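# Stand the yellow cylinder upright inside the cyan circle

## Task

Take the tall yellow cylinder that is lying on its side, stand it on end so that all of its base rests within the cyan circle, let go of it there, and finish with both arms, grippers included, held clear in the air and touching nothing once the scene has settled.

## Robot and tools

Robot: two six-joint arms with parallel grippers, named left_arm and right_arm. The names do not refer to sides of any image. They face each other across the table. The root of left_arm sits at (+0.093, +0.423, +0.101) m with quat_wxyz (+0.769, 0, 0, -0.639). The root of right_arm sits at (+0.014, -0.451, +0.097) m with quat_wxyz (+0.797, 0, 0, +0.604).

Scene frame: origin at the table centre, +z up, table surface at z = +0.020 m, left_arm on the +y side. Every reported position and velocity uses this frame.

execute_actions takes "actions", a list holding at most one entry, plus an optional "pictures" boolean (images come by default). There are three forms:
- LOOK: {"actions": []}. Nothing new is commanded and the current state comes back.
- ACT: {"actions": [{"rows": [...], "steps": N}]}. N runs from 1 to 15 and defaults to 15. Each control step lasts 1/30 s. Row k is used on step k, and if there are fewer rows than steps the final row is reused.
- WAIT: {"actions": [{"steps": N}]}, with N up to 300. It commands nothing and returns once N steps have passed since the previous result. Time spent writing counts toward N.
A refused call sends nothing to the robot.

A row is always 14 numbers covering both arms, even if only one arm should move. The order is: left_arm waist, shoulder, elbow, wrist pitch, wrist yaw, wrist roll, opening, then the same seven for right_arm. The six joint numbers are absolute target angles in radians, in the same form that Joint positions prints. They are not offsets. Stated ranges per arm are: waist -3.054 to 3.054, shoulder 0.000 to 3.142, elbow 0.000 to 2.356, wrist pitch -1.571 to 1.571, wrist yaw -1.571 to 1.571, wrist roll -3.142 to 3.142. The true ends can differ from these by up to 0.010 rad. A call is refused if a target goes beyond a range end by more than 0.010 rad and also lies farther out than the joint's last reported angle. Targets past the real end are clipped to it, and the result then prints "joint sent to its limit". That line may refer to an earlier action that is still running. If the line is missing, that does not prove the joint has room left.

The opening is an absolute gripper command from -1 to 1. +1 means fully open, with a pad gap of 0.088 m. Empty fingers close at about -0.80, and anything lower adds no further travel. Going from fully open to closed needs roughly 0.5 s or more. To hold a part, command about 0.07 below its grip_measured reading. A smaller margin gives a lighter grip. Parts thinner than about 3 mm get proportionally less force. Pad force tops out around 34 to 49 N, and it can spike briefly at first contact.

Motion limits: on each step, a joint's target is kept within a fixed lead of its measured angle. The lead is 0.211 rad for waist, shoulder and elbow, 0.213 for wrist pitch, 0.267 for wrist yaw and 0.228 for wrist roll. If the targets would carry a gripper more than 70 mm from where it now is, all of that arm's targets are pulled back toward the current angles. Distant goals therefore take several calls. Friction may leave a joint short of its target, especially at long reach, and a tiny change may not move it at all. Read the actual angles after each move.

Between calls, including while you compose a reply, the arms keep heading for the last row sent. They stop once everything has nearly stopped moving (a blocked joint counts as stopped) or once a step is HELD. After that, only a new action makes them move or press further, although fingers already opening or closing finish their travel.

Reading results:
- State line, `left_arm: …` | `right_arm: …`: end_effector_position in metres, end_effector_quat_wxyz, and linear and angular velocities. This point lies between the finger pads, 3 to 4 cm behind the fingertips. The fingers point along the gripper's +x axis and close along its y axis. The reported position can be off, more so at long reach.
- Joint positions and Joint velocities: one block per arm with the six joints (rad, rad/s), then the pad gap (m, m/s).
- grip_measured: the measured opening on the command scale. Each gripper has its own fixed error of up to about 1 mm. When squeezing a hard part it reads up to about 3 mm (0.061) narrower than the real gap.
- grip_effort_n: the motor's push in newtons. Negative closes, positive opens. It saturates near 83 N, still shows a leftover value when the fingers are idle, and reads "n/a" at the start.
- "joint command not followed": the clearance check changed some joint targets. HELD marks steps on which your row was not sent in full.
- TORQUE FAULT: a joint reached its load limit, so that arm freezes for 10 s and the rest of the call is dropped. Load limits in N m are waist 17, shoulder 21.1, elbow 21, wrist pitch 5.55, wrist yaw 5.53, wrist roll 5.19. A held object's weight counts toward them.
- MOTOR HOT appears from 50 °C. OVER-TEMPERATURE FAULT at 95 °C holds the arm, and if it stays too hot the arm can lose power and go limp. Do not hold loads longer than needed.

zoom_image: {"camera": one of cam_high, cam_low, cam_left_wrist, cam_right_wrist, "region": [x0, y0, x1, y1]}. The region is in pixels of that camera's latest 504x504 image, measured from the top-left corner, and can be at most 504x504. It returns a magnified view.

read_manual: returns only the URDF licence texts (section "licences"). It does not move anything.

finished_scene: {"scene": n}. It ends that scene for good and reports whether the goal was met.

Things to avoid: dropping the cylinder, letting it slip or slam down, and pushing it or the table hard. Never let anything leave the table, because that fails the task. Keep the two arms from striking or pressing on each other, which can end the scene. Loose objects or a held part may get brief outside tugs. Before finishing, open the gripper, lift both arms clear so nothing is touching, and check that the cylinder stands still inside the circle.

Each tool is called by a JSON object that holds its "name" and its "arguments", one argument or row to a line.

## Session

{"name": "execute_actions", "arguments": {
  "actions": []
}}

Scene clock: 0.00 s of 3900.00 s.
left_arm: end_effector_position=(+0.0749, +0.1127, +0.3321) grip_measured=+0.982 grip_effort_n=n/a end_effector_quat_wxyz=(+0.718, -0.234, +0.358, -0.549) end_effector_velocity=(-0.001, +0.002, -0.005) end_effector_angular_velocity=(+0.022, -0.014, -0.002) | right_arm: end_effector_position=(+0.2465, -0.4561, +0.2735) grip_measured=+1.000 grip_effort_n=n/a end_effector_quat_wxyz=(+0.192, -0.689, +0.114, +0.690) end_effector_velocity=(-0.002, +0.001, +0.000) end_effector_angular_velocity=(+0.008, +0.004, +0.019)
Joint positions: left_arm=[-0.414  0.893  0.571  0.044 -0.364 -0.956  0.087] | right_arm=[-1.39   1.414  1.293 -1.438 -0.109 -2.799  0.088]
Joint velocities: left_arm=[-0.007 -0.002 -0.002 -0.022 -0.007  0.007 -0.   ] | right_arm=[-0.002 -0.002 -0.002 -0.007 -0.007 -0.022  0.   ]
Motor temperatures (°C, as the motors report them): left_arm=[18 20 18 20 18 19] | right_arm=[18 20 19 20 20 19]
Heat: left arm: hottest shoulder 20 °C (+0.0 °C/min); right arm: hottest shoulder 20 °C (+0.0 °C/min).

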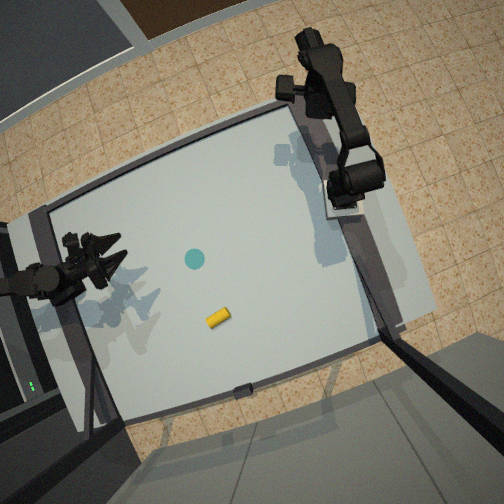

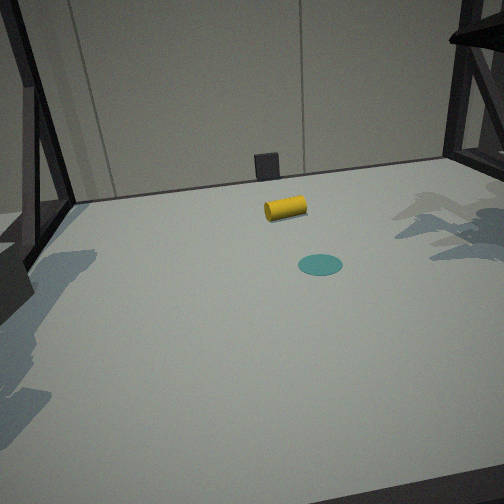

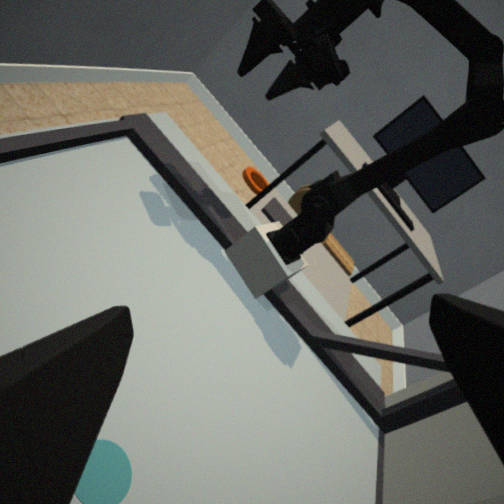

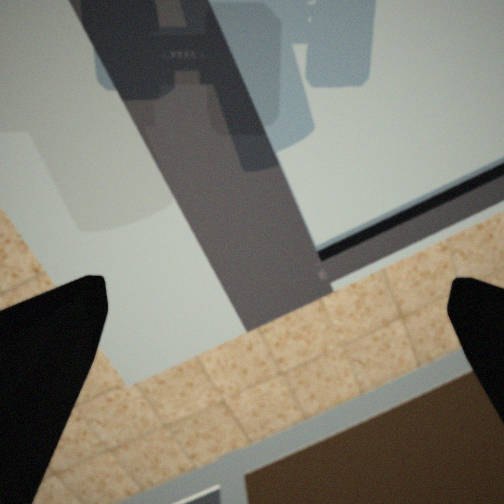

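{"name": "execute_actions", "arguments": {
  "actions": [
    {"rows":[[0.3,0.4,0.4,0,0,0,1,0.62,1.6,1.6,-1.31,0,0,1]]}
  ],
  "pictures": false
}}

{"name": "execute_actions", "arguments": {
  "actions": [
    {"rows":[[0.3,0.4,0.4,0,0,0,1,0.62,2.27,2.01,-1.31,0,0,1]]}
  ],
  "pictures": false
}}

{"name": "execute_actions", "arguments": {
  "actions": [
    {"steps":30}
  ]
}}

Scene clock: 22.60 s of 3900.00 s.
left_arm: end_effector_position=(+0.2030, +0.2092, +0.3700) grip_measured=+0.982 grip_effort_n=-3.5 end_effector_quat_wxyz=(+0.854, -0.018, +0.009, -0.520) end_effector_velocity=(+0.013, +0.013, +0.007) end_effector_angular_velocity=(+0.186, -0.440, +0.060) | right_arm: end_effector_position=(+0.2410, -0.2152, +0.3128) grip_measured=+1.000 grip_effort_n=1.2 end_effector_quat_wxyz=(+0.275, -0.716, +0.113, +0.632) end_effector_velocity=(-0.467, +0.452, -0.011) end_effector_angular_velocity=(+0.347, +0.429, -0.059)
Joint positions: left_arm=[ 0.29   0.406  0.409 -0.    -0.004 -0.04   0.087] | right_arm=[-0.494  1.593  1.591 -1.31  -0.003 -1.778  0.088]
Joint velocities: left_arm=[ 0.095 -0.032 -0.002  0.007  0.037  0.476  0.   ] | right_arm=[ 1.985  0.032 -0.002 -0.007 -0.007  2.117  0.   ]
Motor temperatures (°C, as the motors report them): left_arm=[19 21 22 23 18 19] | right_arm=[18 22 22 20 20 19]
Heat: left arm: hottest wrist pitch 23 °C (+8.0 °C/min); right arm: hottest shoulder 22 °C (+5.3 °C/min).
Steps of this call (steps 1 to 90: nothing new was sent; then 19.10 s passed at rest; steps 91 to 105: all 15 steps of this action). Readings (joint positions):
91: left_arm=[-0.379 0.858 0.544 0.047 -0.275 -0.893] | right_arm=[-1.368 1.442 1.321 -1.438 -0.077 -2.750]
92: left_arm=[-0.314 0.796 0.503 0.023 -0.189 -0.821] | right_arm=[-1.322 1.473 1.368 -1.402 -0.053 -2.692]
94: left_arm=[-0.177 0.663 0.434 -0.002 -0.090 -0.679] | right_arm=[-1.218 1.543 1.477 -1.336 -0.028 -2.568]
98: left_arm=[0.091 0.452 0.409 0.010 -0.021 -0.394] | right_arm=[-0.961 1.587 1.575 -1.314 -0.008 -2.280]
105: the state above

Scene clock: 23.10 s of 3900.00 s.
left_arm: end_effector_position=(+0.2042, +0.2103, +0.3706) grip_measured=+0.982 grip_effort_n=-3.0 end_effector_quat_wxyz=(+0.856, -0.003, -0.001, -0.517) end_effector_velocity=(+0.000, +0.000, -0.005) end_effector_angular_velocity=(+0.016, +0.017, +0.005) | right_arm: end_effector_position=(+0.0635, -0.0154, +0.2180) grip_measured=+1.000 grip_effort_n=0.7 end_effector_quat_wxyz=(+0.248, -0.665, +0.187, +0.679) end_effector_velocity=(-0.515, +0.076, -0.343) end_effector_angular_velocity=(-0.810, +0.226, -0.223)
Joint positions: left_arm=[ 0.297  0.403  0.409 -0.    -0.002 -0.005  0.087] | right_arm=[ 0.161  2.161  1.983 -1.304 -0.002 -1.058  0.088]
Joint velocities: left_arm=[-0.002 -0.002 -0.002 -0.022 -0.007 -0.007 -0.001] | right_arm=[ 1.184  0.842  0.037 -0.022 -0.007  1.414  0.   ]
Motor temperatures (°C, as the motors report them): left_arm=[19 21 22 23 18 19] | right_arm=[18 22 22 20 20 19]
Heat: left arm: hottest wrist pitch 23 °C (+7.8 °C/min); right arm: hottest shoulder 22 °C (+5.2 °C/min).
Steps of this call (steps 1 to 15: all 15 steps of this action). Readings (joint positions):
1: left_arm=[0.292 0.405 0.409 -0.000 -0.003 -0.028] | right_arm=[-0.432 1.626 1.623 -1.330 -0.003 -1.721]
2: left_arm=[0.294 0.404 0.409 -0.000 -0.003 -0.021] | right_arm=[-0.379 1.664 1.674 -1.323 -0.003 -1.668]
4: left_arm=[0.296 0.404 0.409 -0.000 -0.003 -0.012] | right_arm=[-0.286 1.755 1.779 -1.303 -0.003 -1.562]
8: left_arm=[0.297 0.404 0.409 -0.000 -0.002 -0.006] | right_arm=[-0.112 1.925 1.925 -1.304 -0.002 -1.364]
15: the state above

Scene clock: 24.10 s of 3900.00 s.
left_arm: end_effector_position=(+0.2042, +0.2103, +0.3706) grip_measured=+0.982 grip_effort_n=-3.0 end_effector_quat_wxyz=(+0.856, -0.003, -0.001, -0.517) end_effector_velocity=(+0.003, +0.003, -0.001) end_effector_angular_velocity=(-0.001, +0.008, +0.024) | right_arm: end_effector_position=(-0.1346, -0.0349, +0.1836) grip_measured=+1.000 grip_effort_n=-0.2 end_effector_quat_wxyz=(+0.408, -0.575, +0.404, +0.582) end_effector_velocity=(+0.003, -0.001, +0.000) end_effector_angular_velocity=(-0.004, -0.009, +0.005)
Joint positions: left_arm=[ 0.297  0.403  0.409 -0.    -0.002 -0.005  0.087] | right_arm=[ 0.618  2.255  2.003 -1.307 -0.001 -0.003  0.088]
Joint velocities: left_arm=[ 0.002 -0.007 -0.002 -0.007 -0.022 -0.007 -0.   ] | right_arm=[-0.002 -0.002 -0.002 -0.007  0.007 -0.007  0.   ]
Motor temperatures (°C, as the motors report them): left_arm=[19 21 22 23 18 19] | right_arm=[18 22 22 20 20 19]
Heat: left arm: hottest wrist pitch 23 °C (+7.5 °C/min); right arm: hottest shoulder 22 °C (+5.0 °C/min).
Steps of this call (steps 1 to 30: the robot went on to your last target). Readings (joint positions):
1: left_arm=[0.297 0.403 0.409 -0.000 -0.002 -0.005] | right_arm=[0.202 2.186 1.984 -1.304 -0.001 -1.008]
2: left_arm=[0.297 0.403 0.409 -0.000 -0.002 -0.005] | right_arm=[0.245 2.207 1.984 -1.304 -0.001 -0.956]
4: left_arm=[0.297 0.403 0.409 -0.000 -0.002 -0.005] | right_arm=[0.337 2.236 1.984 -1.304 -0.001 -0.850]
8: left_arm=[0.297 0.403 0.409 -0.000 -0.002 -0.005] | right_arm=[0.532 2.253 1.993 -1.305 -0.001 -0.612]
30: the state above

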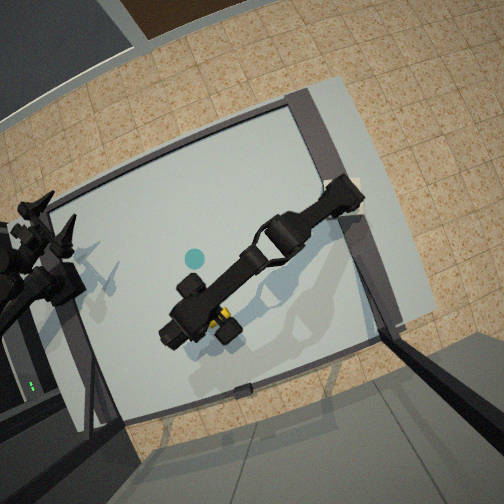

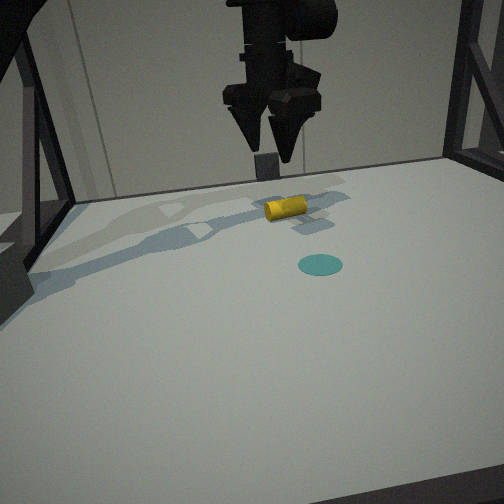

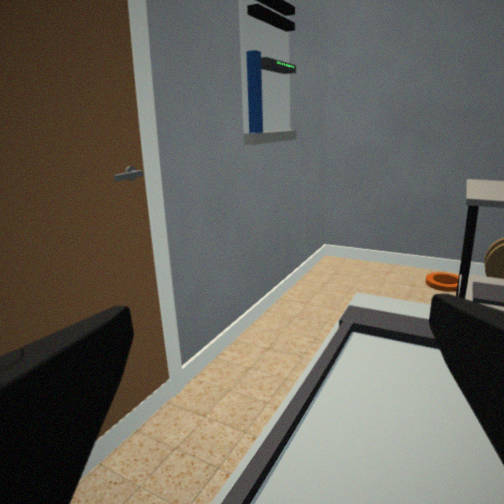

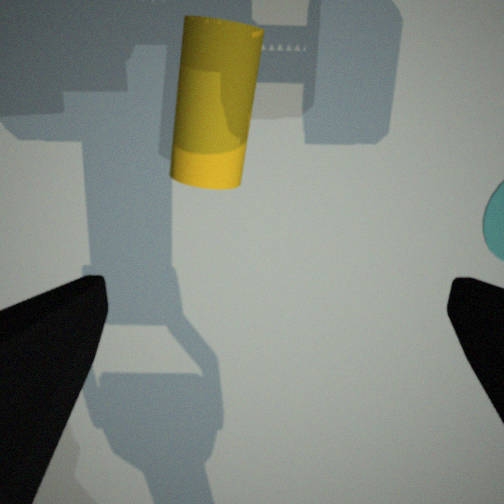

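{"name": "execute_actions", "arguments": {
  "actions": [
    {"rows":[[0.3,0.4,0.4,0,0,0,1,0.64,2.3,2.15,-1.27,0,0.1,1],[0.3,0.4,0.4,0,0,0,1,0.64,2.3,2.15,-1.27,0,0.1,1],[0.3,0.4,0.4,0,0,0,1,0.664,2.4,2.28,-1.25,0,0.19,1],[0.3,0.4,0.4,0,0,0,1,0.664,2.4,2.28,-1.25,0,0.19,1],[0.3,0.4,0.4,0,0,0,1,0.664,2.58,2.28,-1.22,0,0.19,1]]}
  ],
  "pictures": false
}}

{"name": "execute_actions", "arguments": {
  "actions": [
    {"steps":12}
  ]
}}

Scene clock: 36.20 s of 3900.00 s.
left_arm: end_effector_position=(+0.2042, +0.2103, +0.3706) grip_measured=+0.982 grip_effort_n=-3.5 end_effector_quat_wxyz=(+0.856, -0.003, -0.001, -0.517) end_effector_velocity=(-0.000, +0.001, -0.001) end_effector_angular_velocity=(-0.001, +0.008, +0.005) | right_arm: end_effector_position=(-0.1779, +0.0135, +0.1005) grip_measured=+1.000 grip_effort_n=0.2 end_effector_quat_wxyz=(+0.450, -0.540, +0.441, +0.557) end_effector_velocity=(+0.006, +0.005, +0.002) end_effector_angular_velocity=(+0.014, -0.002, -0.020)
Joint positions: left_arm=[ 0.297  0.403  0.409 -0.    -0.002 -0.005  0.087] | right_arm=[ 0.667  2.59   2.272 -1.225 -0.     0.186  0.088]
Joint velocities: left_arm=[-0.002 -0.007 -0.002 -0.007 -0.007 -0.007 -0.   ] | right_arm=[-0.012 -0.002  0.002  0.007  0.007  0.007  0.   ]
Motor temperatures (°C, as the motors report them): left_arm=[19 21 23 25 18 19] | right_arm=[18 25 23 20 20 19]
Heat: left arm: hottest wrist pitch 25 °C (+8.3 °C/min); right arm: hottest shoulder 25 °C (+8.3 °C/min).
Steps of this call (steps 1 to 15: the robot went on to your last target; steps 16 to 90: nothing new was sent; then 8.60 s passed at rest; steps 91 to 105: all 15 steps of this action). Readings (joint positions):
91: left_arm=[0.297 0.403 0.409 -0.000 -0.002 -0.005] | right_arm=[0.620 2.263 2.030 -1.316 -0.001 0.025]
92: left_arm=[0.297 0.403 0.409 -0.000 -0.002 -0.005] | right_arm=[0.622 2.275 2.063 -1.294 -0.001 0.050]
94: left_arm=[0.297 0.403 0.409 -0.000 -0.002 -0.005] | right_arm=[0.634 2.329 2.175 -1.265 -0.000 0.124]
98: left_arm=[0.297 0.403 0.409 -0.000 -0.002 -0.005] | right_arm=[0.662 2.463 2.278 -1.227 -0.000 0.171]
105: the state above

Scene clock: 36.60 s of 3900.00 s.
left_arm: end_effector_position=(+0.2042, +0.2103, +0.3706) grip_measured=+0.982 grip_effort_n=-3.5 end_effector_quat_wxyz=(+0.856, -0.003, -0.001, -0.517) end_effector_velocity=(+0.000, +0.000, -0.002) end_effector_angular_velocity=(+0.003, +0.010, +0.005) | right_arm: end_effector_position=(-0.1789, +0.0169, +0.1073) grip_measured=+1.000 grip_effort_n=-0.2 end_effector_quat_wxyz=(+0.454, -0.533, +0.438, +0.563) end_effector_velocity=(+0.002, -0.005, +0.000) end_effector_angular_velocity=(-0.023, -0.002, +0.005)
Joint positions: left_arm=[ 0.297  0.403  0.409 -0.    -0.002 -0.004  0.087] | right_arm=[ 0.666  2.58   2.278 -1.221 -0.     0.187  0.088]
Joint velocities: left_arm=[-0.002 -0.002 -0.002 -0.007 -0.007 -0.007 -0.   ] | right_arm=[-0.002 -0.002 -0.002 -0.022 -0.007 -0.007  0.   ]
Motor temperatures (°C, as the motors report them): left_arm=[19 21 23 25 18 19] | right_arm=[18 26 23 20 20 19]
Heat: left arm: hottest wrist pitch 25 °C (+8.2 °C/min); right arm: hottest shoulder 26 °C (+9.8 °C/min).
Steps of this call (steps 1 to 12: the robot went on to your last target). Readings (joint positions):
1: left_arm=[0.297 0.403 0.409 -0.000 -0.002 -0.005] | right_arm=[0.667 2.590 2.272 -1.224 -0.000 0.186]
2: left_arm=[0.297 0.403 0.409 -0.000 -0.002 -0.005] | right_arm=[0.666 2.586 2.274 -1.222 -0.000 0.186]
4: left_arm=[0.297 0.403 0.409 -0.000 -0.002 -0.004] | right_arm=[0.666 2.580 2.278 -1.221 -0.000 0.187]
8: left_arm=[0.297 0.403 0.409 -0.000 -0.002 -0.004] | right_arm=[0.666 2.580 2.278 -1.221 -0.000 0.187]
12: the state above

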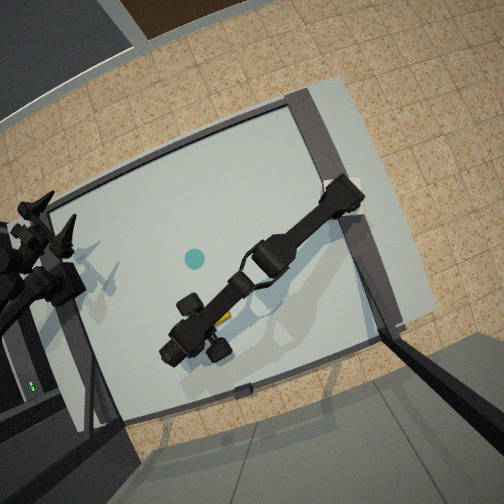

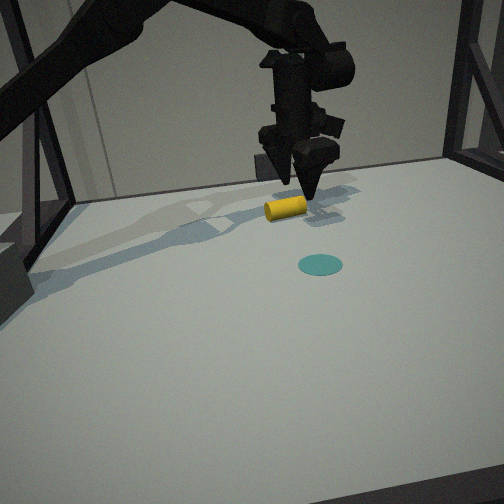

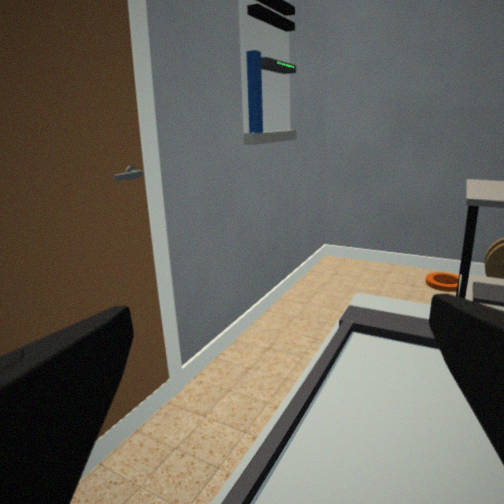

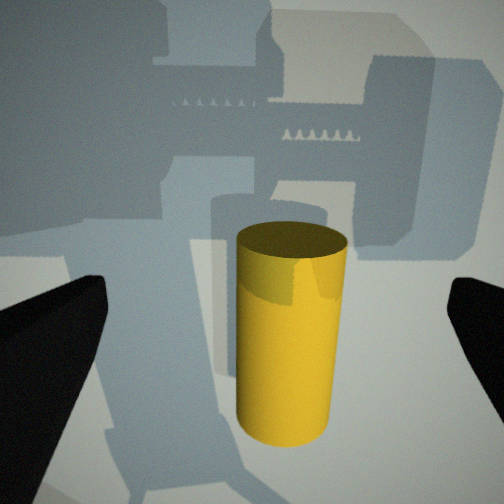

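{"name": "execute_actions", "arguments": {
  "actions": [
    {"rows":[[0.3,0.4,0.4,0,0,0,1,0.66,2.57,2.24,-1.2,0,0.22,1],[0.3,0.4,0.4,0,0,0,1,0.66,2.57,2.22,-1.18,0,0.22,1],[0.3,0.4,0.4,0,0,0,1,0.66,2.58,2.2,-1.16,0,0.22,1],[0.3,0.4,0.4,0,0,0,1,0.66,2.59,2.185,-1.145,0,0.22,1],[0.3,0.4,0.4,0,0,0,1,0.66,2.6,2.175,-1.13,0,0.22,1],[0.3,0.4,0.4,0,0,0,1,0.66,2.614,2.164,-1.118,0,0.22,0.4]]}
  ]
}}

Scene clock: 44.03 s of 3900.00 s.
left_arm: end_effector_position=(+0.2042, +0.2103, +0.3706) grip_measured=+0.982 grip_effort_n=-3.0 end_effector_quat_wxyz=(+0.856, -0.003, -0.001, -0.517) end_effector_velocity=(-0.001, -0.000, -0.002) end_effector_angular_velocity=(+0.010, -0.003, -0.005) | right_arm: end_effector_position=(-0.1747, +0.0116, +0.0708) grip_measured=+0.416 grip_effort_n=-14.2 end_effector_quat_wxyz=(+0.459, -0.533, +0.452, +0.548) end_effector_velocity=(+0.003, -0.001, +0.001) end_effector_angular_velocity=(-0.009, +0.004, +0.000)
Joint positions: left_arm=[ 0.297  0.403  0.409 -0.    -0.002 -0.004  0.087] | right_arm=[ 0.662  2.601  2.174 -1.12  -0.002  0.217  0.059]
Joint velocities: left_arm=[ 0.002 -0.002 -0.002 -0.007  0.007  0.007 -0.   ] | right_arm=[-0.007 -0.002 -0.002 -0.007 -0.007 -0.007 -0.009]
Motor temperatures (°C, as the motors report them): left_arm=[19 21 23 25 18 19] | right_arm=[18 29 24 20 20 20]
Heat: left arm: hottest wrist pitch 25 °C (+6.8 °C/min); right arm: hottest shoulder 29 °C (+12.3 °C/min).
Steps of this call (steps 1 to 30: the robot went on to your last target; steps 31 to 90: nothing new was sent; then 3.93 s passed at rest; steps 91 to 105: all 15 steps of this action). Readings (joint positions):
91: left_arm=[0.297 0.403 0.409 -0.000 -0.002 -0.004] | right_arm=[0.666 2.580 2.273 -1.216 -0.000 0.195]
92: left_arm=[0.297 0.403 0.409 -0.000 -0.002 -0.004] | right_arm=[0.666 2.578 2.263 -1.205 -0.000 0.203]
94: left_arm=[0.297 0.403 0.409 -0.000 -0.002 -0.004] | right_arm=[0.664 2.578 2.235 -1.176 -0.000 0.211]
98: left_arm=[0.297 0.403 0.409 -0.000 -0.002 -0.004] | right_arm=[0.662 2.591 2.187 -1.134 -0.000 0.216]
105: the state above

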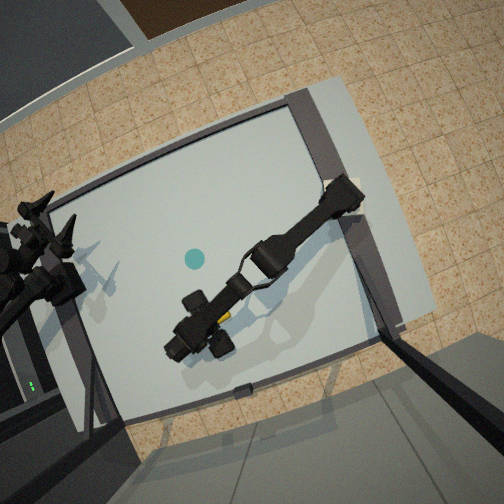

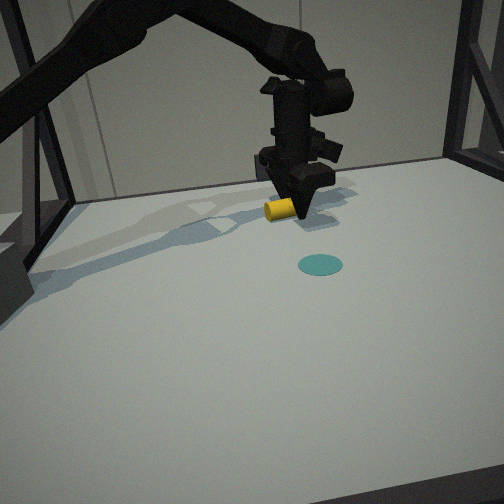

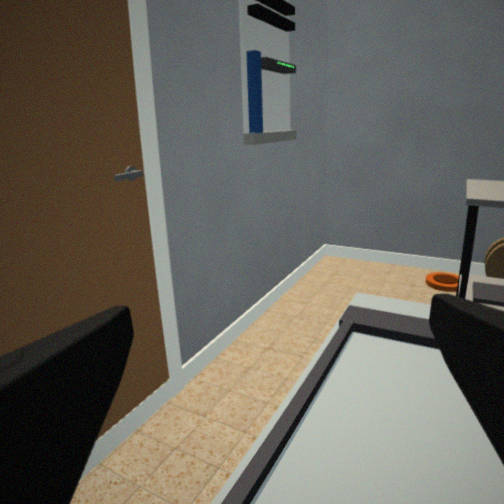

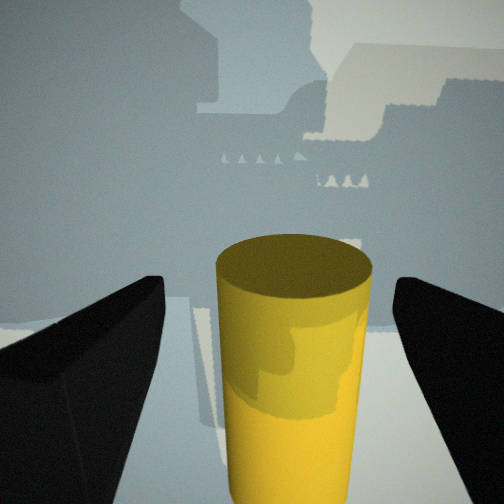

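{"name": "execute_actions", "arguments": {
  "actions": [
    {"rows":[[0.3,0.4,0.4,0,0,0,1,0.655,2.605,2.135,-1.118,0,0.22,0.4]],"steps":12}
  ],
  "pictures": false
}}

{"name": "execute_actions", "arguments": {
  "actions": [
    {"rows":[[0.3,0.4,0.4,0,0,0,1,0.655,2.605,2.135,-1.118,0,0.22,-0.35]]}
  ]
}}

Scene clock: 47.90 s of 3900.00 s.
left_arm: end_effector_position=(+0.2042, +0.2103, +0.3706) grip_measured=+0.982 grip_effort_n=-3.5 end_effector_quat_wxyz=(+0.856, -0.003, -0.001, -0.517) end_effector_velocity=(-0.002, -0.001, -0.002) end_effector_angular_velocity=(+0.003, +0.010, -0.010) | right_arm: end_effector_position=(-0.1717, +0.0080, +0.0662) grip_measured=+0.403 grip_effort_n=-13.7 end_effector_quat_wxyz=(+0.457, -0.537, +0.456, +0.543) end_effector_velocity=(+0.002, -0.003, -0.001) end_effector_angular_velocity=(-0.020, +0.016, +0.000)
Joint positions: left_arm=[ 0.297  0.403  0.409 -0.    -0.002 -0.004  0.087] | right_arm=[ 0.659  2.601  2.154 -1.116 -0.003  0.217  0.059]
Joint velocities: left_arm=[-0.002 -0.002 -0.002 -0.007  0.007 -0.007  0.   ] | right_arm=[-0.007 -0.002 -0.007 -0.007 -0.022 -0.007 -0.   ]
Motor temperatures (°C, as the motors report them): left_arm=[19 21 23 25 18 19] | right_arm=[18 31 24 20 20 20]
Heat: left arm: hottest wrist pitch 25 °C (+6.3 °C/min); right arm: hottest shoulder 31 °C (+13.8 °C/min).
Steps of this call (steps 1 to 15: the robot went on to your last target; steps 16 to 90: nothing new was sent; then 0.47 s passed at rest; steps 91 to 102: all 12 steps of this action). Readings (joint positions):
91: left_arm=[0.297 0.403 0.409 -0.000 -0.002 -0.004] | right_arm=[0.662 2.601 2.167 -1.117 -0.002 0.217]
92: left_arm=[0.297 0.403 0.409 -0.000 -0.002 -0.004] | right_arm=[0.661 2.601 2.161 -1.117 -0.002 0.217]
94: left_arm=[0.297 0.403 0.409 -0.000 -0.002 -0.004] | right_arm=[0.660 2.601 2.157 -1.116 -0.002 0.217]
98: left_arm=[0.297 0.403 0.409 -0.000 -0.002 -0.004] | right_arm=[0.659 2.601 2.154 -1.116 -0.003 0.217]
102: the state above

Scene clock: 48.40 s of 3900.00 s.
left_arm: end_effector_position=(+0.2042, +0.2103, +0.3706) grip_measured=+0.982 grip_effort_n=-3.5 end_effector_quat_wxyz=(+0.856, -0.003, -0.001, -0.517) end_effector_velocity=(+0.000, +0.000, -0.004) end_effector_angular_velocity=(+0.007, +0.012, +0.005) | right_arm: end_effector_position=(-0.1710, +0.0081, +0.0665) grip_measured=-0.160 grip_effort_n=-83.5 end_effector_quat_wxyz=(+0.458, -0.537, +0.456, +0.542) end_effector_velocity=(+0.003, -0.001, +0.001) end_effector_angular_velocity=(-0.009, +0.004, +0.015)
Joint positions: left_arm=[ 0.297  0.403  0.409 -0.    -0.002 -0.004  0.087] | right_arm=[ 0.658  2.599  2.153 -1.117 -0.002  0.217  0.031]
Joint velocities: left_arm=[-0.002 -0.002 -0.007 -0.007 -0.007 -0.007  0.   ] | right_arm=[-0.007 -0.002 -0.002 -0.007 -0.007 -0.022 -0.   ]
Motor temperatures (°C, as the motors report them): left_arm=[19 21 23 26 18 19] | right_arm=[18 31 24 20 20 20]
Heat: left arm: hottest wrist pitch 26 °C (+7.4 °C/min); right arm: hottest shoulder 31 °C (+13.6 °C/min).
Steps of this call (steps 1 to 15: all 15 steps of this action). Readings (joint positions):
1: left_arm=[0.297 0.403 0.409 -0.000 -0.002 -0.004] | right_arm=[0.659 2.601 2.153 -1.116 -0.002 0.217]
2: left_arm=[0.297 0.403 0.409 -0.000 -0.002 -0.004] | right_arm=[0.659 2.601 2.153 -1.116 -0.002 0.217]
4: left_arm=[0.297 0.403 0.409 -0.000 -0.002 -0.004] | right_arm=[0.658 2.601 2.153 -1.116 -0.002 0.217]
8: left_arm=[0.297 0.403 0.409 -0.000 -0.002 -0.004] | right_arm=[0.658 2.599 2.153 -1.117 -0.002 0.217]
15: the state above

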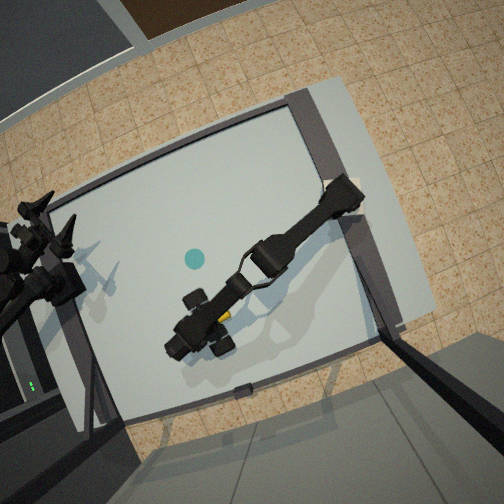

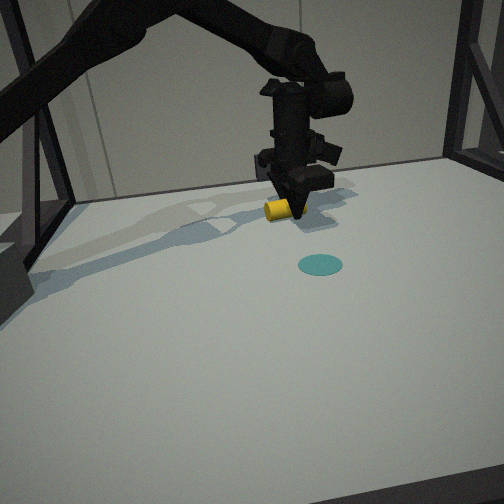

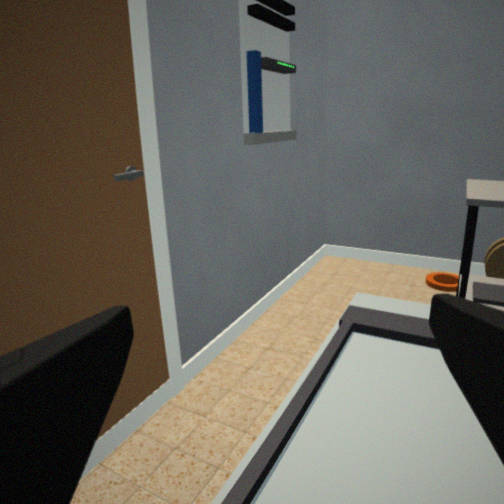

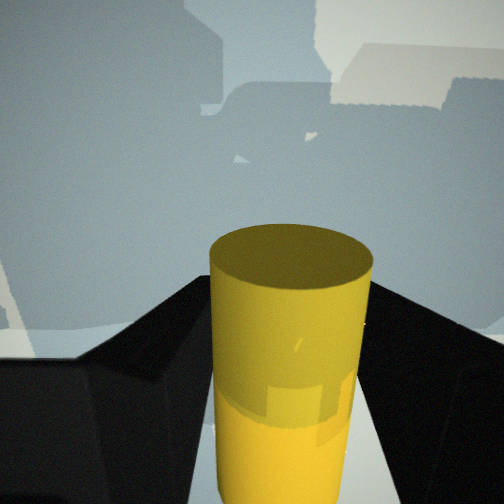

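{"name": "execute_actions", "arguments": {
  "actions": [
    {"rows":[[0.3,0.4,0.4,0,0,0,1,0.66,2.2,2.15,-1.1,0,0.1,-0.26]],"steps":12}
  ],
  "pictures": false
}}

{"name": "execute_actions", "arguments": {
  "actions": [
    {"rows":[[0.3,0.4,0.4,0,0,0,1,0.7,2.1,1.8,0.2,0.7,0,-0.26]]}
  ],
  "pictures": false
}}

{"name": "execute_actions", "arguments": {
  "actions": [
    {"rows":[[0.3,0.4,0.4,0,0,0,1,0.703,2.2,1.3,0.9,1.467,0,-0.26]]}
  ],
  "pictures": false
}}

{"name": "execute_actions", "arguments": {
  "actions": [
    {"rows":[[0.3,0.4,0.4,0,0,0,1,0.703,2.35,1.15,1.3,1.467,0,-0.26]]}
  ],
  "pictures": false
}}

{"name": "execute_actions", "arguments": {
  "actions": [
    {"rows":[[0.3,0.4,0.4,0,0,0,1,0.703,2.586,1.097,1.489,1.467,0,-0.26]]}
  ],
  "pictures": false
}}

{"name": "execute_actions", "arguments": {
  "actions": [
    {"steps":10}
  ]
}}

Scene clock: 58.93 s of 3900.00 s.
left_arm: end_effector_position=(+0.2042, +0.2104, +0.3706) grip_measured=+0.982 grip_effort_n=-3.0 end_effector_quat_wxyz=(+0.856, -0.003, -0.001, -0.517) end_effector_velocity=(+0.000, +0.000, -0.002) end_effector_angular_velocity=(-0.004, +0.023, +0.005) | right_arm: end_effector_position=(-0.1781, +0.0257, +0.2523) grip_measured=-0.160 grip_effort_n=-83.5 end_effector_quat_wxyz=(+0.490, -0.432, +0.346, +0.674) end_effector_velocity=(-0.002, +0.004, +0.399) end_effector_angular_velocity=(+0.866, +0.328, +0.061)
Joint positions: left_arm=[ 0.298  0.403  0.409 -0.    -0.002 -0.004  0.087] | right_arm=[ 0.658  2.221  2.151 -1.099 -0.002  0.107  0.031]
Joint velocities: left_arm=[-0.002 -0.002 -0.002 -0.007 -0.007 -0.022 -0.   ] | right_arm=[-0.002 -0.691  0.154  0.081 -0.007 -0.066 -0.   ]
Motor temperatures (°C, as the motors report them): left_arm=[19 21 24 26 18 19] | right_arm=[18 34 23 20 20 20]
Heat: left arm: hottest wrist pitch 26 °C (+6.1 °C/min); right arm: hottest shoulder 34 °C (+14.3 °C/min).
Steps of this call (steps 1 to 15: the robot went on to your last target; steps 16 to 90: nothing new was sent; then 7.13 s passed at rest; steps 91 to 102: all 12 steps of this action). Readings (joint positions):
91: left_arm=[0.297 0.403 0.409 -0.000 -0.002 -0.004] | right_arm=[0.658 2.575 2.152 -1.114 -0.002 0.198]
92: left_arm=[0.298 0.403 0.409 -0.000 -0.002 -0.004] | right_arm=[0.658 2.557 2.146 -1.114 -0.002 0.177]
94: left_arm=[0.298 0.403 0.409 -0.000 -0.002 -0.004] | right_arm=[0.658 2.508 2.141 -1.113 -0.002 0.149]
98: left_arm=[0.298 0.403 0.409 -0.000 -0.002 -0.004] | right_arm=[0.658 2.355 2.141 -1.104 -0.002 0.121]
102: the state above

Scene clock: 59.43 s of 3900.00 s.
left_arm: end_effector_position=(+0.2042, +0.2104, +0.3706) grip_measured=+0.982 grip_effort_n=-3.5 end_effector_quat_wxyz=(+0.856, -0.003, -0.001, -0.517) end_effector_velocity=(+0.000, +0.000, -0.002) end_effector_angular_velocity=(+0.003, +0.010, +0.005) | right_arm: end_effector_position=(-0.1347, +0.1133, +0.3404) grip_measured=-0.160 grip_effort_n=-83.5 end_effector_quat_wxyz=(+0.780, -0.193, +0.046, +0.594) end_effector_velocity=(-0.044, +0.121, +0.347) end_effector_angular_velocity=(+1.796, +0.753, -0.052)
Joint positions: left_arm=[ 0.298  0.403  0.409 -0.    -0.002 -0.004  0.087] | right_arm=[ 0.698  2.105  1.804 -0.099  0.692  0.003  0.031]
Joint velocities: left_arm=[-0.002 -0.002 -0.002 -0.007 -0.007 -0.007 -0.   ] | right_arm=[-0.002 -0.032 -0.002  1.941  0.066 -0.037 -0.   ]
Motor temperatures (°C, as the motors report them): left_arm=[19 21 24 26 18 19] | right_arm=[18 34 23 20 20 20]
Heat: left arm: hottest wrist pitch 26 °C (+6.1 °C/min); right arm: hottest shoulder 34 °C (+14.1 °C/min).
Steps of this call (steps 1 to 15: all 15 steps of this action). Readings (joint positions):
1: left_arm=[0.298 0.403 0.409 -0.000 -0.002 -0.004] | right_arm=[0.664 2.179 2.109 -1.033 0.065 0.077]
2: left_arm=[0.298 0.403 0.409 -0.000 -0.002 -0.004] | right_arm=[0.673 2.141 2.051 -0.961 0.158 0.052]
4: left_arm=[0.298 0.403 0.409 -0.000 -0.002 -0.004] | right_arm=[0.691 2.095 1.941 -0.827 0.327 0.025]
8: left_arm=[0.298 0.403 0.409 -0.000 -0.002 -0.004] | right_arm=[0.702 2.101 1.827 -0.571 0.605 0.007]
15: the state above

Scene clock: 59.93 s of 3900.00 s.
left_arm: end_effector_position=(+0.2042, +0.2104, +0.3706) grip_measured=+0.982 grip_effort_n=-3.5 end_effector_quat_wxyz=(+0.856, -0.003, -0.001, -0.517) end_effector_velocity=(+0.000, +0.000, +0.001) end_effector_angular_velocity=(-0.010, +0.003, +0.005) | right_arm: end_effector_position=(-0.0406, +0.0316, +0.2465) grip_measured=-0.160 grip_effort_n=-83.5 end_effector_quat_wxyz=(+0.961, -0.057, -0.009, +0.270) end_effector_velocity=(+0.007, -0.008, +0.200) end_effector_angular_velocity=(+1.551, +0.685, -0.126)
Joint positions: left_arm=[ 0.298  0.403  0.409 -0.    -0.002 -0.004  0.087] | right_arm=[0.7   2.21  1.306 0.787 1.448 0.001 0.031]
Joint velocities: left_arm=[-0.002 -0.002 -0.002  0.007 -0.007 -0.007 -0.   ] | right_arm=[-0.002 -0.144 -0.002  1.575  0.125 -0.022  0.   ]
Motor temperatures (°C, as the motors report them): left_arm=[19 21 24 26 18 19] | right_arm=[18 34 23 20 20 20]
Heat: left arm: hottest wrist pitch 26 °C (+6.0 °C/min); right arm: hottest shoulder 34 °C (+14.0 °C/min).
Steps of this call (steps 1 to 15: all 15 steps of this action). Readings (joint positions):
1: left_arm=[0.298 0.403 0.409 -0.000 -0.002 -0.004] | right_arm=[0.700 2.110 1.779 -0.030 0.737 0.003]
2: left_arm=[0.298 0.403 0.409 -0.000 -0.002 -0.004] | right_arm=[0.704 2.110 1.745 0.018 0.808 0.003]
4: left_arm=[0.298 0.403 0.409 -0.000 -0.002 -0.004] | right_arm=[0.705 2.117 1.668 0.121 0.934 0.003]
8: left_arm=[0.298 0.403 0.409 -0.000 -0.002 -0.004] | right_arm=[0.705 2.173 1.456 0.342 1.210 0.002]
15: the state above

Scene clock: 60.43 s of 3900.00 s.
left_arm: end_effector_position=(+0.2042, +0.2104, +0.3706) grip_measured=+0.982 grip_effort_n=-4.0 end_effector_quat_wxyz=(+0.856, -0.003, -0.001, -0.517) end_effector_velocity=(+0.002, +0.001, -0.002) end_effector_angular_velocity=(-0.011, +0.036, +0.019) | right_arm: end_effector_position=(-0.0289, +0.0057, +0.1897) grip_measured=-0.160 grip_effort_n=-83.5 end_effector_quat_wxyz=(+0.964, +0.047, +0.008, +0.262) end_effector_velocity=(-0.000, -0.001, +0.003) end_effector_angular_velocity=(+0.017, +0.009, -0.005)
Joint positions: left_arm=[ 0.298  0.403  0.409 -0.    -0.002 -0.004  0.087] | right_arm=[0.701 2.349 1.15  1.293 1.467 0.001 0.031]
Joint velocities: left_arm=[-0.002 -0.002 -0.002 -0.007 -0.022 -0.037  0.   ] | right_arm=[ 0.002 -0.007 -0.002  0.007  0.007  0.007 -0.   ]
Motor temperatures (°C, as the motors report them): left_arm=[19 21 24 26 18 19] | right_arm=[18 34 23 20 20 20]
Heat: left arm: hottest wrist pitch 26 °C (+6.1 °C/min); right arm: hottest shoulder 34 °C (+14.1 °C/min).
Steps of this call (steps 1 to 15: all 15 steps of this action). Readings (joint positions):
1: left_arm=[0.298 0.403 0.409 -0.000 -0.002 -0.004] | right_arm=[0.701 2.220 1.289 0.852 1.449 0.001]
2: left_arm=[0.298 0.403 0.409 -0.000 -0.002 -0.004] | right_arm=[0.701 2.228 1.265 0.920 1.455 0.001]
4: left_arm=[0.298 0.403 0.409 -0.000 -0.002 -0.004] | right_arm=[0.701 2.271 1.214 1.050 1.460 0.001]
8: left_arm=[0.298 0.403 0.409 -0.000 -0.002 -0.004] | right_arm=[0.701 2.356 1.150 1.234 1.467 0.001]
15: the state above

Scene clock: 60.93 s of 3900.00 s.
left_arm: end_effector_position=(+0.2042, +0.2104, +0.3706) grip_measured=+0.982 grip_effort_n=-3.5 end_effector_quat_wxyz=(+0.856, -0.003, -0.001, -0.517) end_effector_velocity=(+0.002, +0.001, -0.005) end_effector_angular_velocity=(+0.016, +0.017, +0.019) | right_arm: end_effector_position=(-0.0183, -0.0178, +0.1004) grip_measured=-0.160 grip_effort_n=-83.5 end_effector_quat_wxyz=(+0.965, -0.000, -0.000, +0.262) end_effector_velocity=(+0.001, +0.001, -0.000) end_effector_angular_velocity=(-0.013, -0.007, +0.005)
Joint positions: left_arm=[ 0.298  0.403  0.409 -0.    -0.002 -0.004  0.087] | right_arm=[0.702 2.585 1.097 1.487 1.468 0.    0.031]
Joint velocities: left_arm=[-0.002 -0.002 -0.002 -0.022 -0.022 -0.007 -0.   ] | right_arm=[-0.002 -0.002 -0.002 -0.007 -0.007 -0.007 -0.   ]
Motor temperatures (°C, as the motors report them): left_arm=[19 21 24 26 18 19] | right_arm=[18 34 23 20 20 20]
Heat: left arm: hottest wrist pitch 26 °C (+6.0 °C/min); right arm: hottest shoulder 34 °C (+14.0 °C/min).
Steps of this call (steps 1 to 15: all 15 steps of this action). Readings (joint positions):
1: left_arm=[0.298 0.403 0.409 -0.000 -0.002 -0.004] | right_arm=[0.701 2.382 1.146 1.348 1.467 -0.000]
2: left_arm=[0.298 0.403 0.409 -0.000 -0.002 -0.004] | right_arm=[0.701 2.413 1.145 1.397 1.466 0.000]
4: left_arm=[0.298 0.403 0.409 -0.000 -0.002 -0.004] | right_arm=[0.702 2.488 1.132 1.439 1.464 0.000]
8: left_arm=[0.298 0.403 0.409 -0.000 -0.002 -0.004] | right_arm=[0.702 2.588 1.094 1.469 1.469 0.000]
15: the state above

Scene clock: 61.27 s of 3900.00 s.
left_arm: end_effector_position=(+0.2042, +0.2104, +0.3706) grip_measured=+0.982 grip_effort_n=-3.5 end_effector_quat_wxyz=(+0.856, -0.003, -0.001, -0.517) end_effector_velocity=(-0.000, +0.001, -0.001) end_effector_angular_velocity=(-0.001, +0.008, +0.005) | right_arm: end_effector_position=(-0.0183, -0.0178, +0.1004) grip_measured=-0.160 grip_effort_n=-83.5 end_effector_quat_wxyz=(+0.965, -0.000, -0.000, +0.262) end_effector_velocity=(-0.001, +0.001, -0.000) end_effector_angular_velocity=(-0.026, -0.014, +0.010)
Joint positions: left_arm=[ 0.298  0.403  0.409 -0.    -0.002 -0.004  0.087] | right_arm=[0.702 2.585 1.097 1.488 1.468 0.    0.031]
Joint velocities: left_arm=[-0.002 -0.007 -0.002 -0.007 -0.007 -0.007 -0.   ] | right_arm=[ 0.002 -0.002 -0.002 -0.007 -0.007 -0.022 -0.   ]
Motor temperatures (°C, as the motors report them): left_arm=[19 21 24 26 18 19] | right_arm=[18 34 23 20 20 20]
Heat: left arm: hottest wrist pitch 26 °C (+6.1 °C/min); right arm: hottest shoulder 34 °C (+14.2 °C/min).
Steps of this call (steps 1 to 10: the robot went on to your last target). Readings (joint positions):
1: left_arm=[0.298 0.403 0.409 -0.000 -0.002 -0.004] | right_arm=[0.702 2.585 1.097 1.487 1.468 0.000]
2: left_arm=[0.298 0.403 0.409 -0.000 -0.002 -0.004] | right_arm=[0.702 2.585 1.097 1.487 1.468 0.000]
4: left_arm=[0.298 0.403 0.409 -0.000 -0.002 -0.004] | right_arm=[0.702 2.585 1.097 1.488 1.468 0.000]
8: left_arm=[0.298 0.403 0.409 -0.000 -0.002 -0.004] | right_arm=[0.702 2.585 1.097 1.488 1.468 0.000]
10: the state above

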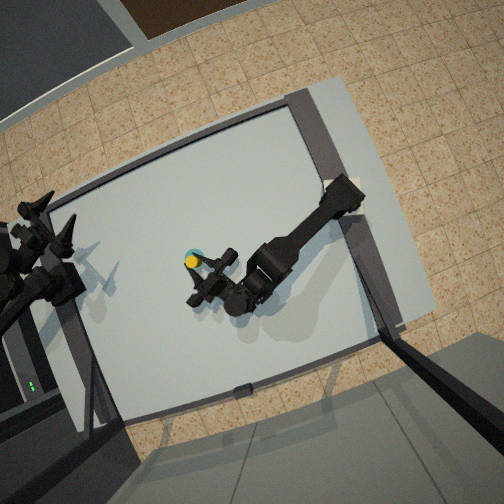

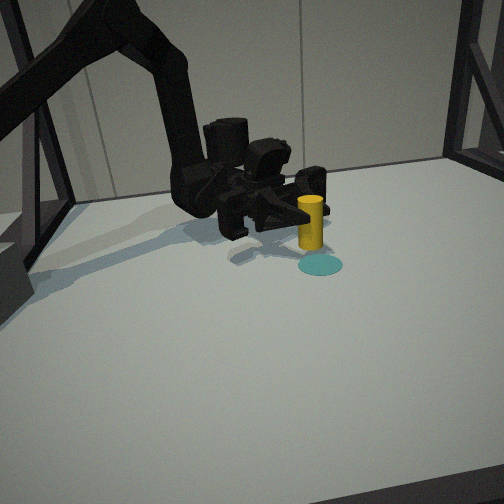

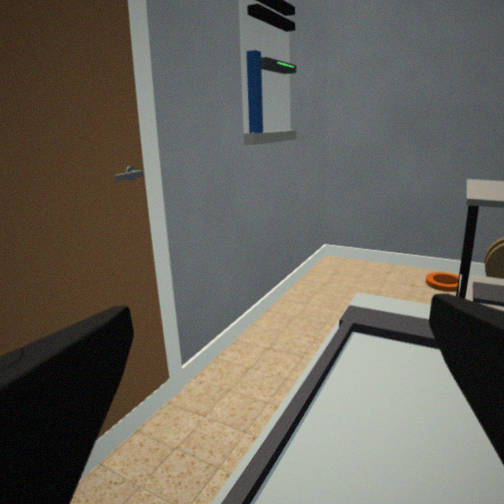

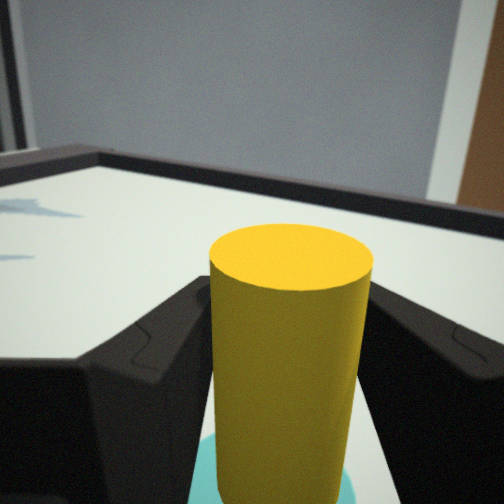

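{"name": "execute_actions", "arguments": {
  "actions": [
    {"rows":[[0.3,0.4,0.4,0,0,0,1,0.69,2.64,1.122,1.518,1.405,0,-0.26]]}
  ]
}}

{"name": "zoom_image", "arguments": {
  "camera": "cam_low",
  "region": [240,180,380,300]
}}

{"name": "zoom_image", "arguments": {
  "camera": "cam_high",
  "region": [160,230,240,300]
}}

Scene clock: 65.93 s of 3900.00 s.
left_arm: end_effector_position=(+0.2042, +0.2104, +0.3706) grip_measured=+0.982 grip_effort_n=-3.5 end_effector_quat_wxyz=(+0.856, -0.003, -0.001, -0.517) end_effector_velocity=(-0.001, -0.000, -0.002) end_effector_angular_velocity=(+0.003, +0.010, -0.005) | right_arm: end_effector_position=(-0.0187, -0.0098, +0.0894) grip_measured=-0.160 grip_effort_n=-83.5 end_effector_quat_wxyz=(+0.958, +0.002, +0.000, +0.286) end_effector_velocity=(+0.002, -0.001, -0.000) end_effector_angular_velocity=(-0.037, -0.023, -0.010)
Joint positions: left_arm=[ 0.298  0.403  0.409 -0.    -0.002 -0.004  0.087] | right_arm=[0.692 2.627 1.116 1.516 1.408 0.    0.031]
Joint velocities: left_arm=[ 0.002 -0.002 -0.002 -0.007  0.007 -0.007  0.   ] | right_arm=[-0.002 -0.002 -0.002 -0.007  0.007 -0.037  0.   ]
Motor temperatures (°C, as the motors report them): left_arm=[19 21 24 27 18 19] | right_arm=[18 35 23 21 20 20]
Heat: left arm: hottest wrist pitch 27 °C (+6.0 °C/min); right arm: hottest shoulder 35 °C (+14.0 °C/min).
Steps of this call (steps 1 to 15: the robot went on to your last target; steps 16 to 120: nothing new was sent; then 0.17 s passed at rest; steps 121 to 135: all 15 steps of this action). Readings (joint positions):
121: left_arm=[0.298 0.403 0.409 -0.000 -0.002 -0.004] | right_arm=[0.704 2.592 1.100 1.497 1.455 0.000]
122: left_arm=[0.298 0.403 0.409 -0.000 -0.002 -0.004] | right_arm=[0.701 2.600 1.106 1.504 1.437 0.000]
124: left_arm=[0.298 0.403 0.409 -0.000 -0.002 -0.004] | right_arm=[0.696 2.614 1.114 1.509 1.419 0.000]
128: left_arm=[0.298 0.403 0.409 -0.000 -0.002 -0.004] | right_arm=[0.692 2.627 1.114 1.513 1.411 0.000]
135: the state above

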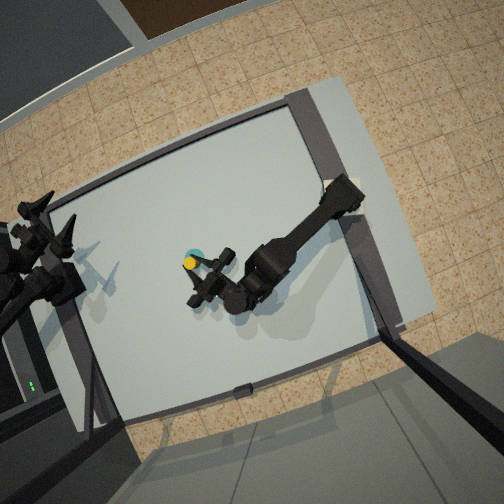

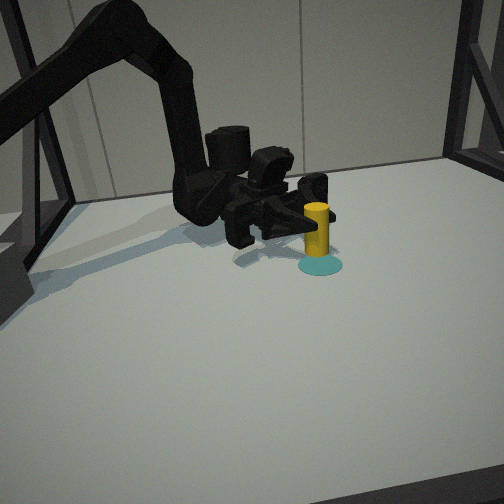

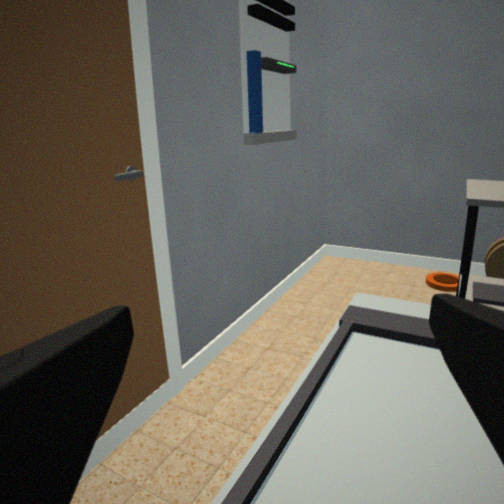

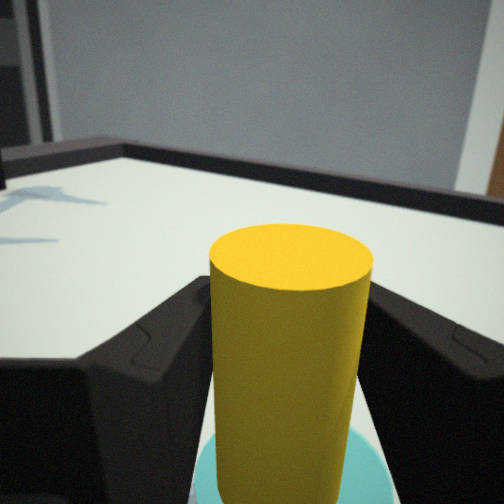

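Region (240, 180, 380, 300) of cam_low's 504x504 image, scaled by 3.600, with more detail than that image has; it fills the top 432 rows of this view, and the rest is white.

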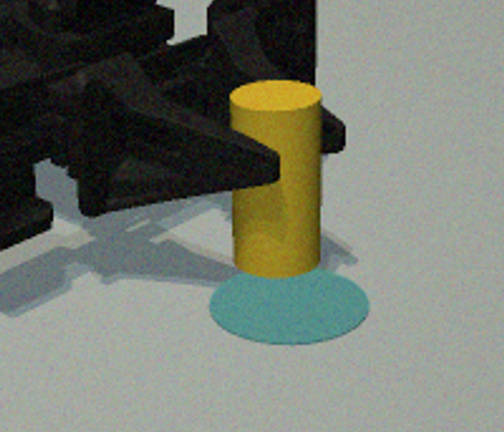

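Region (160, 230, 240, 300) of cam_high's 504x504 image, scaled by 6.300, with more detail than that image has; it fills the top 441 rows of this view, and the rest is white.

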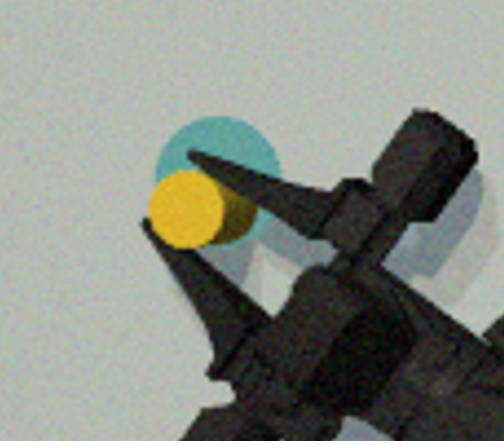

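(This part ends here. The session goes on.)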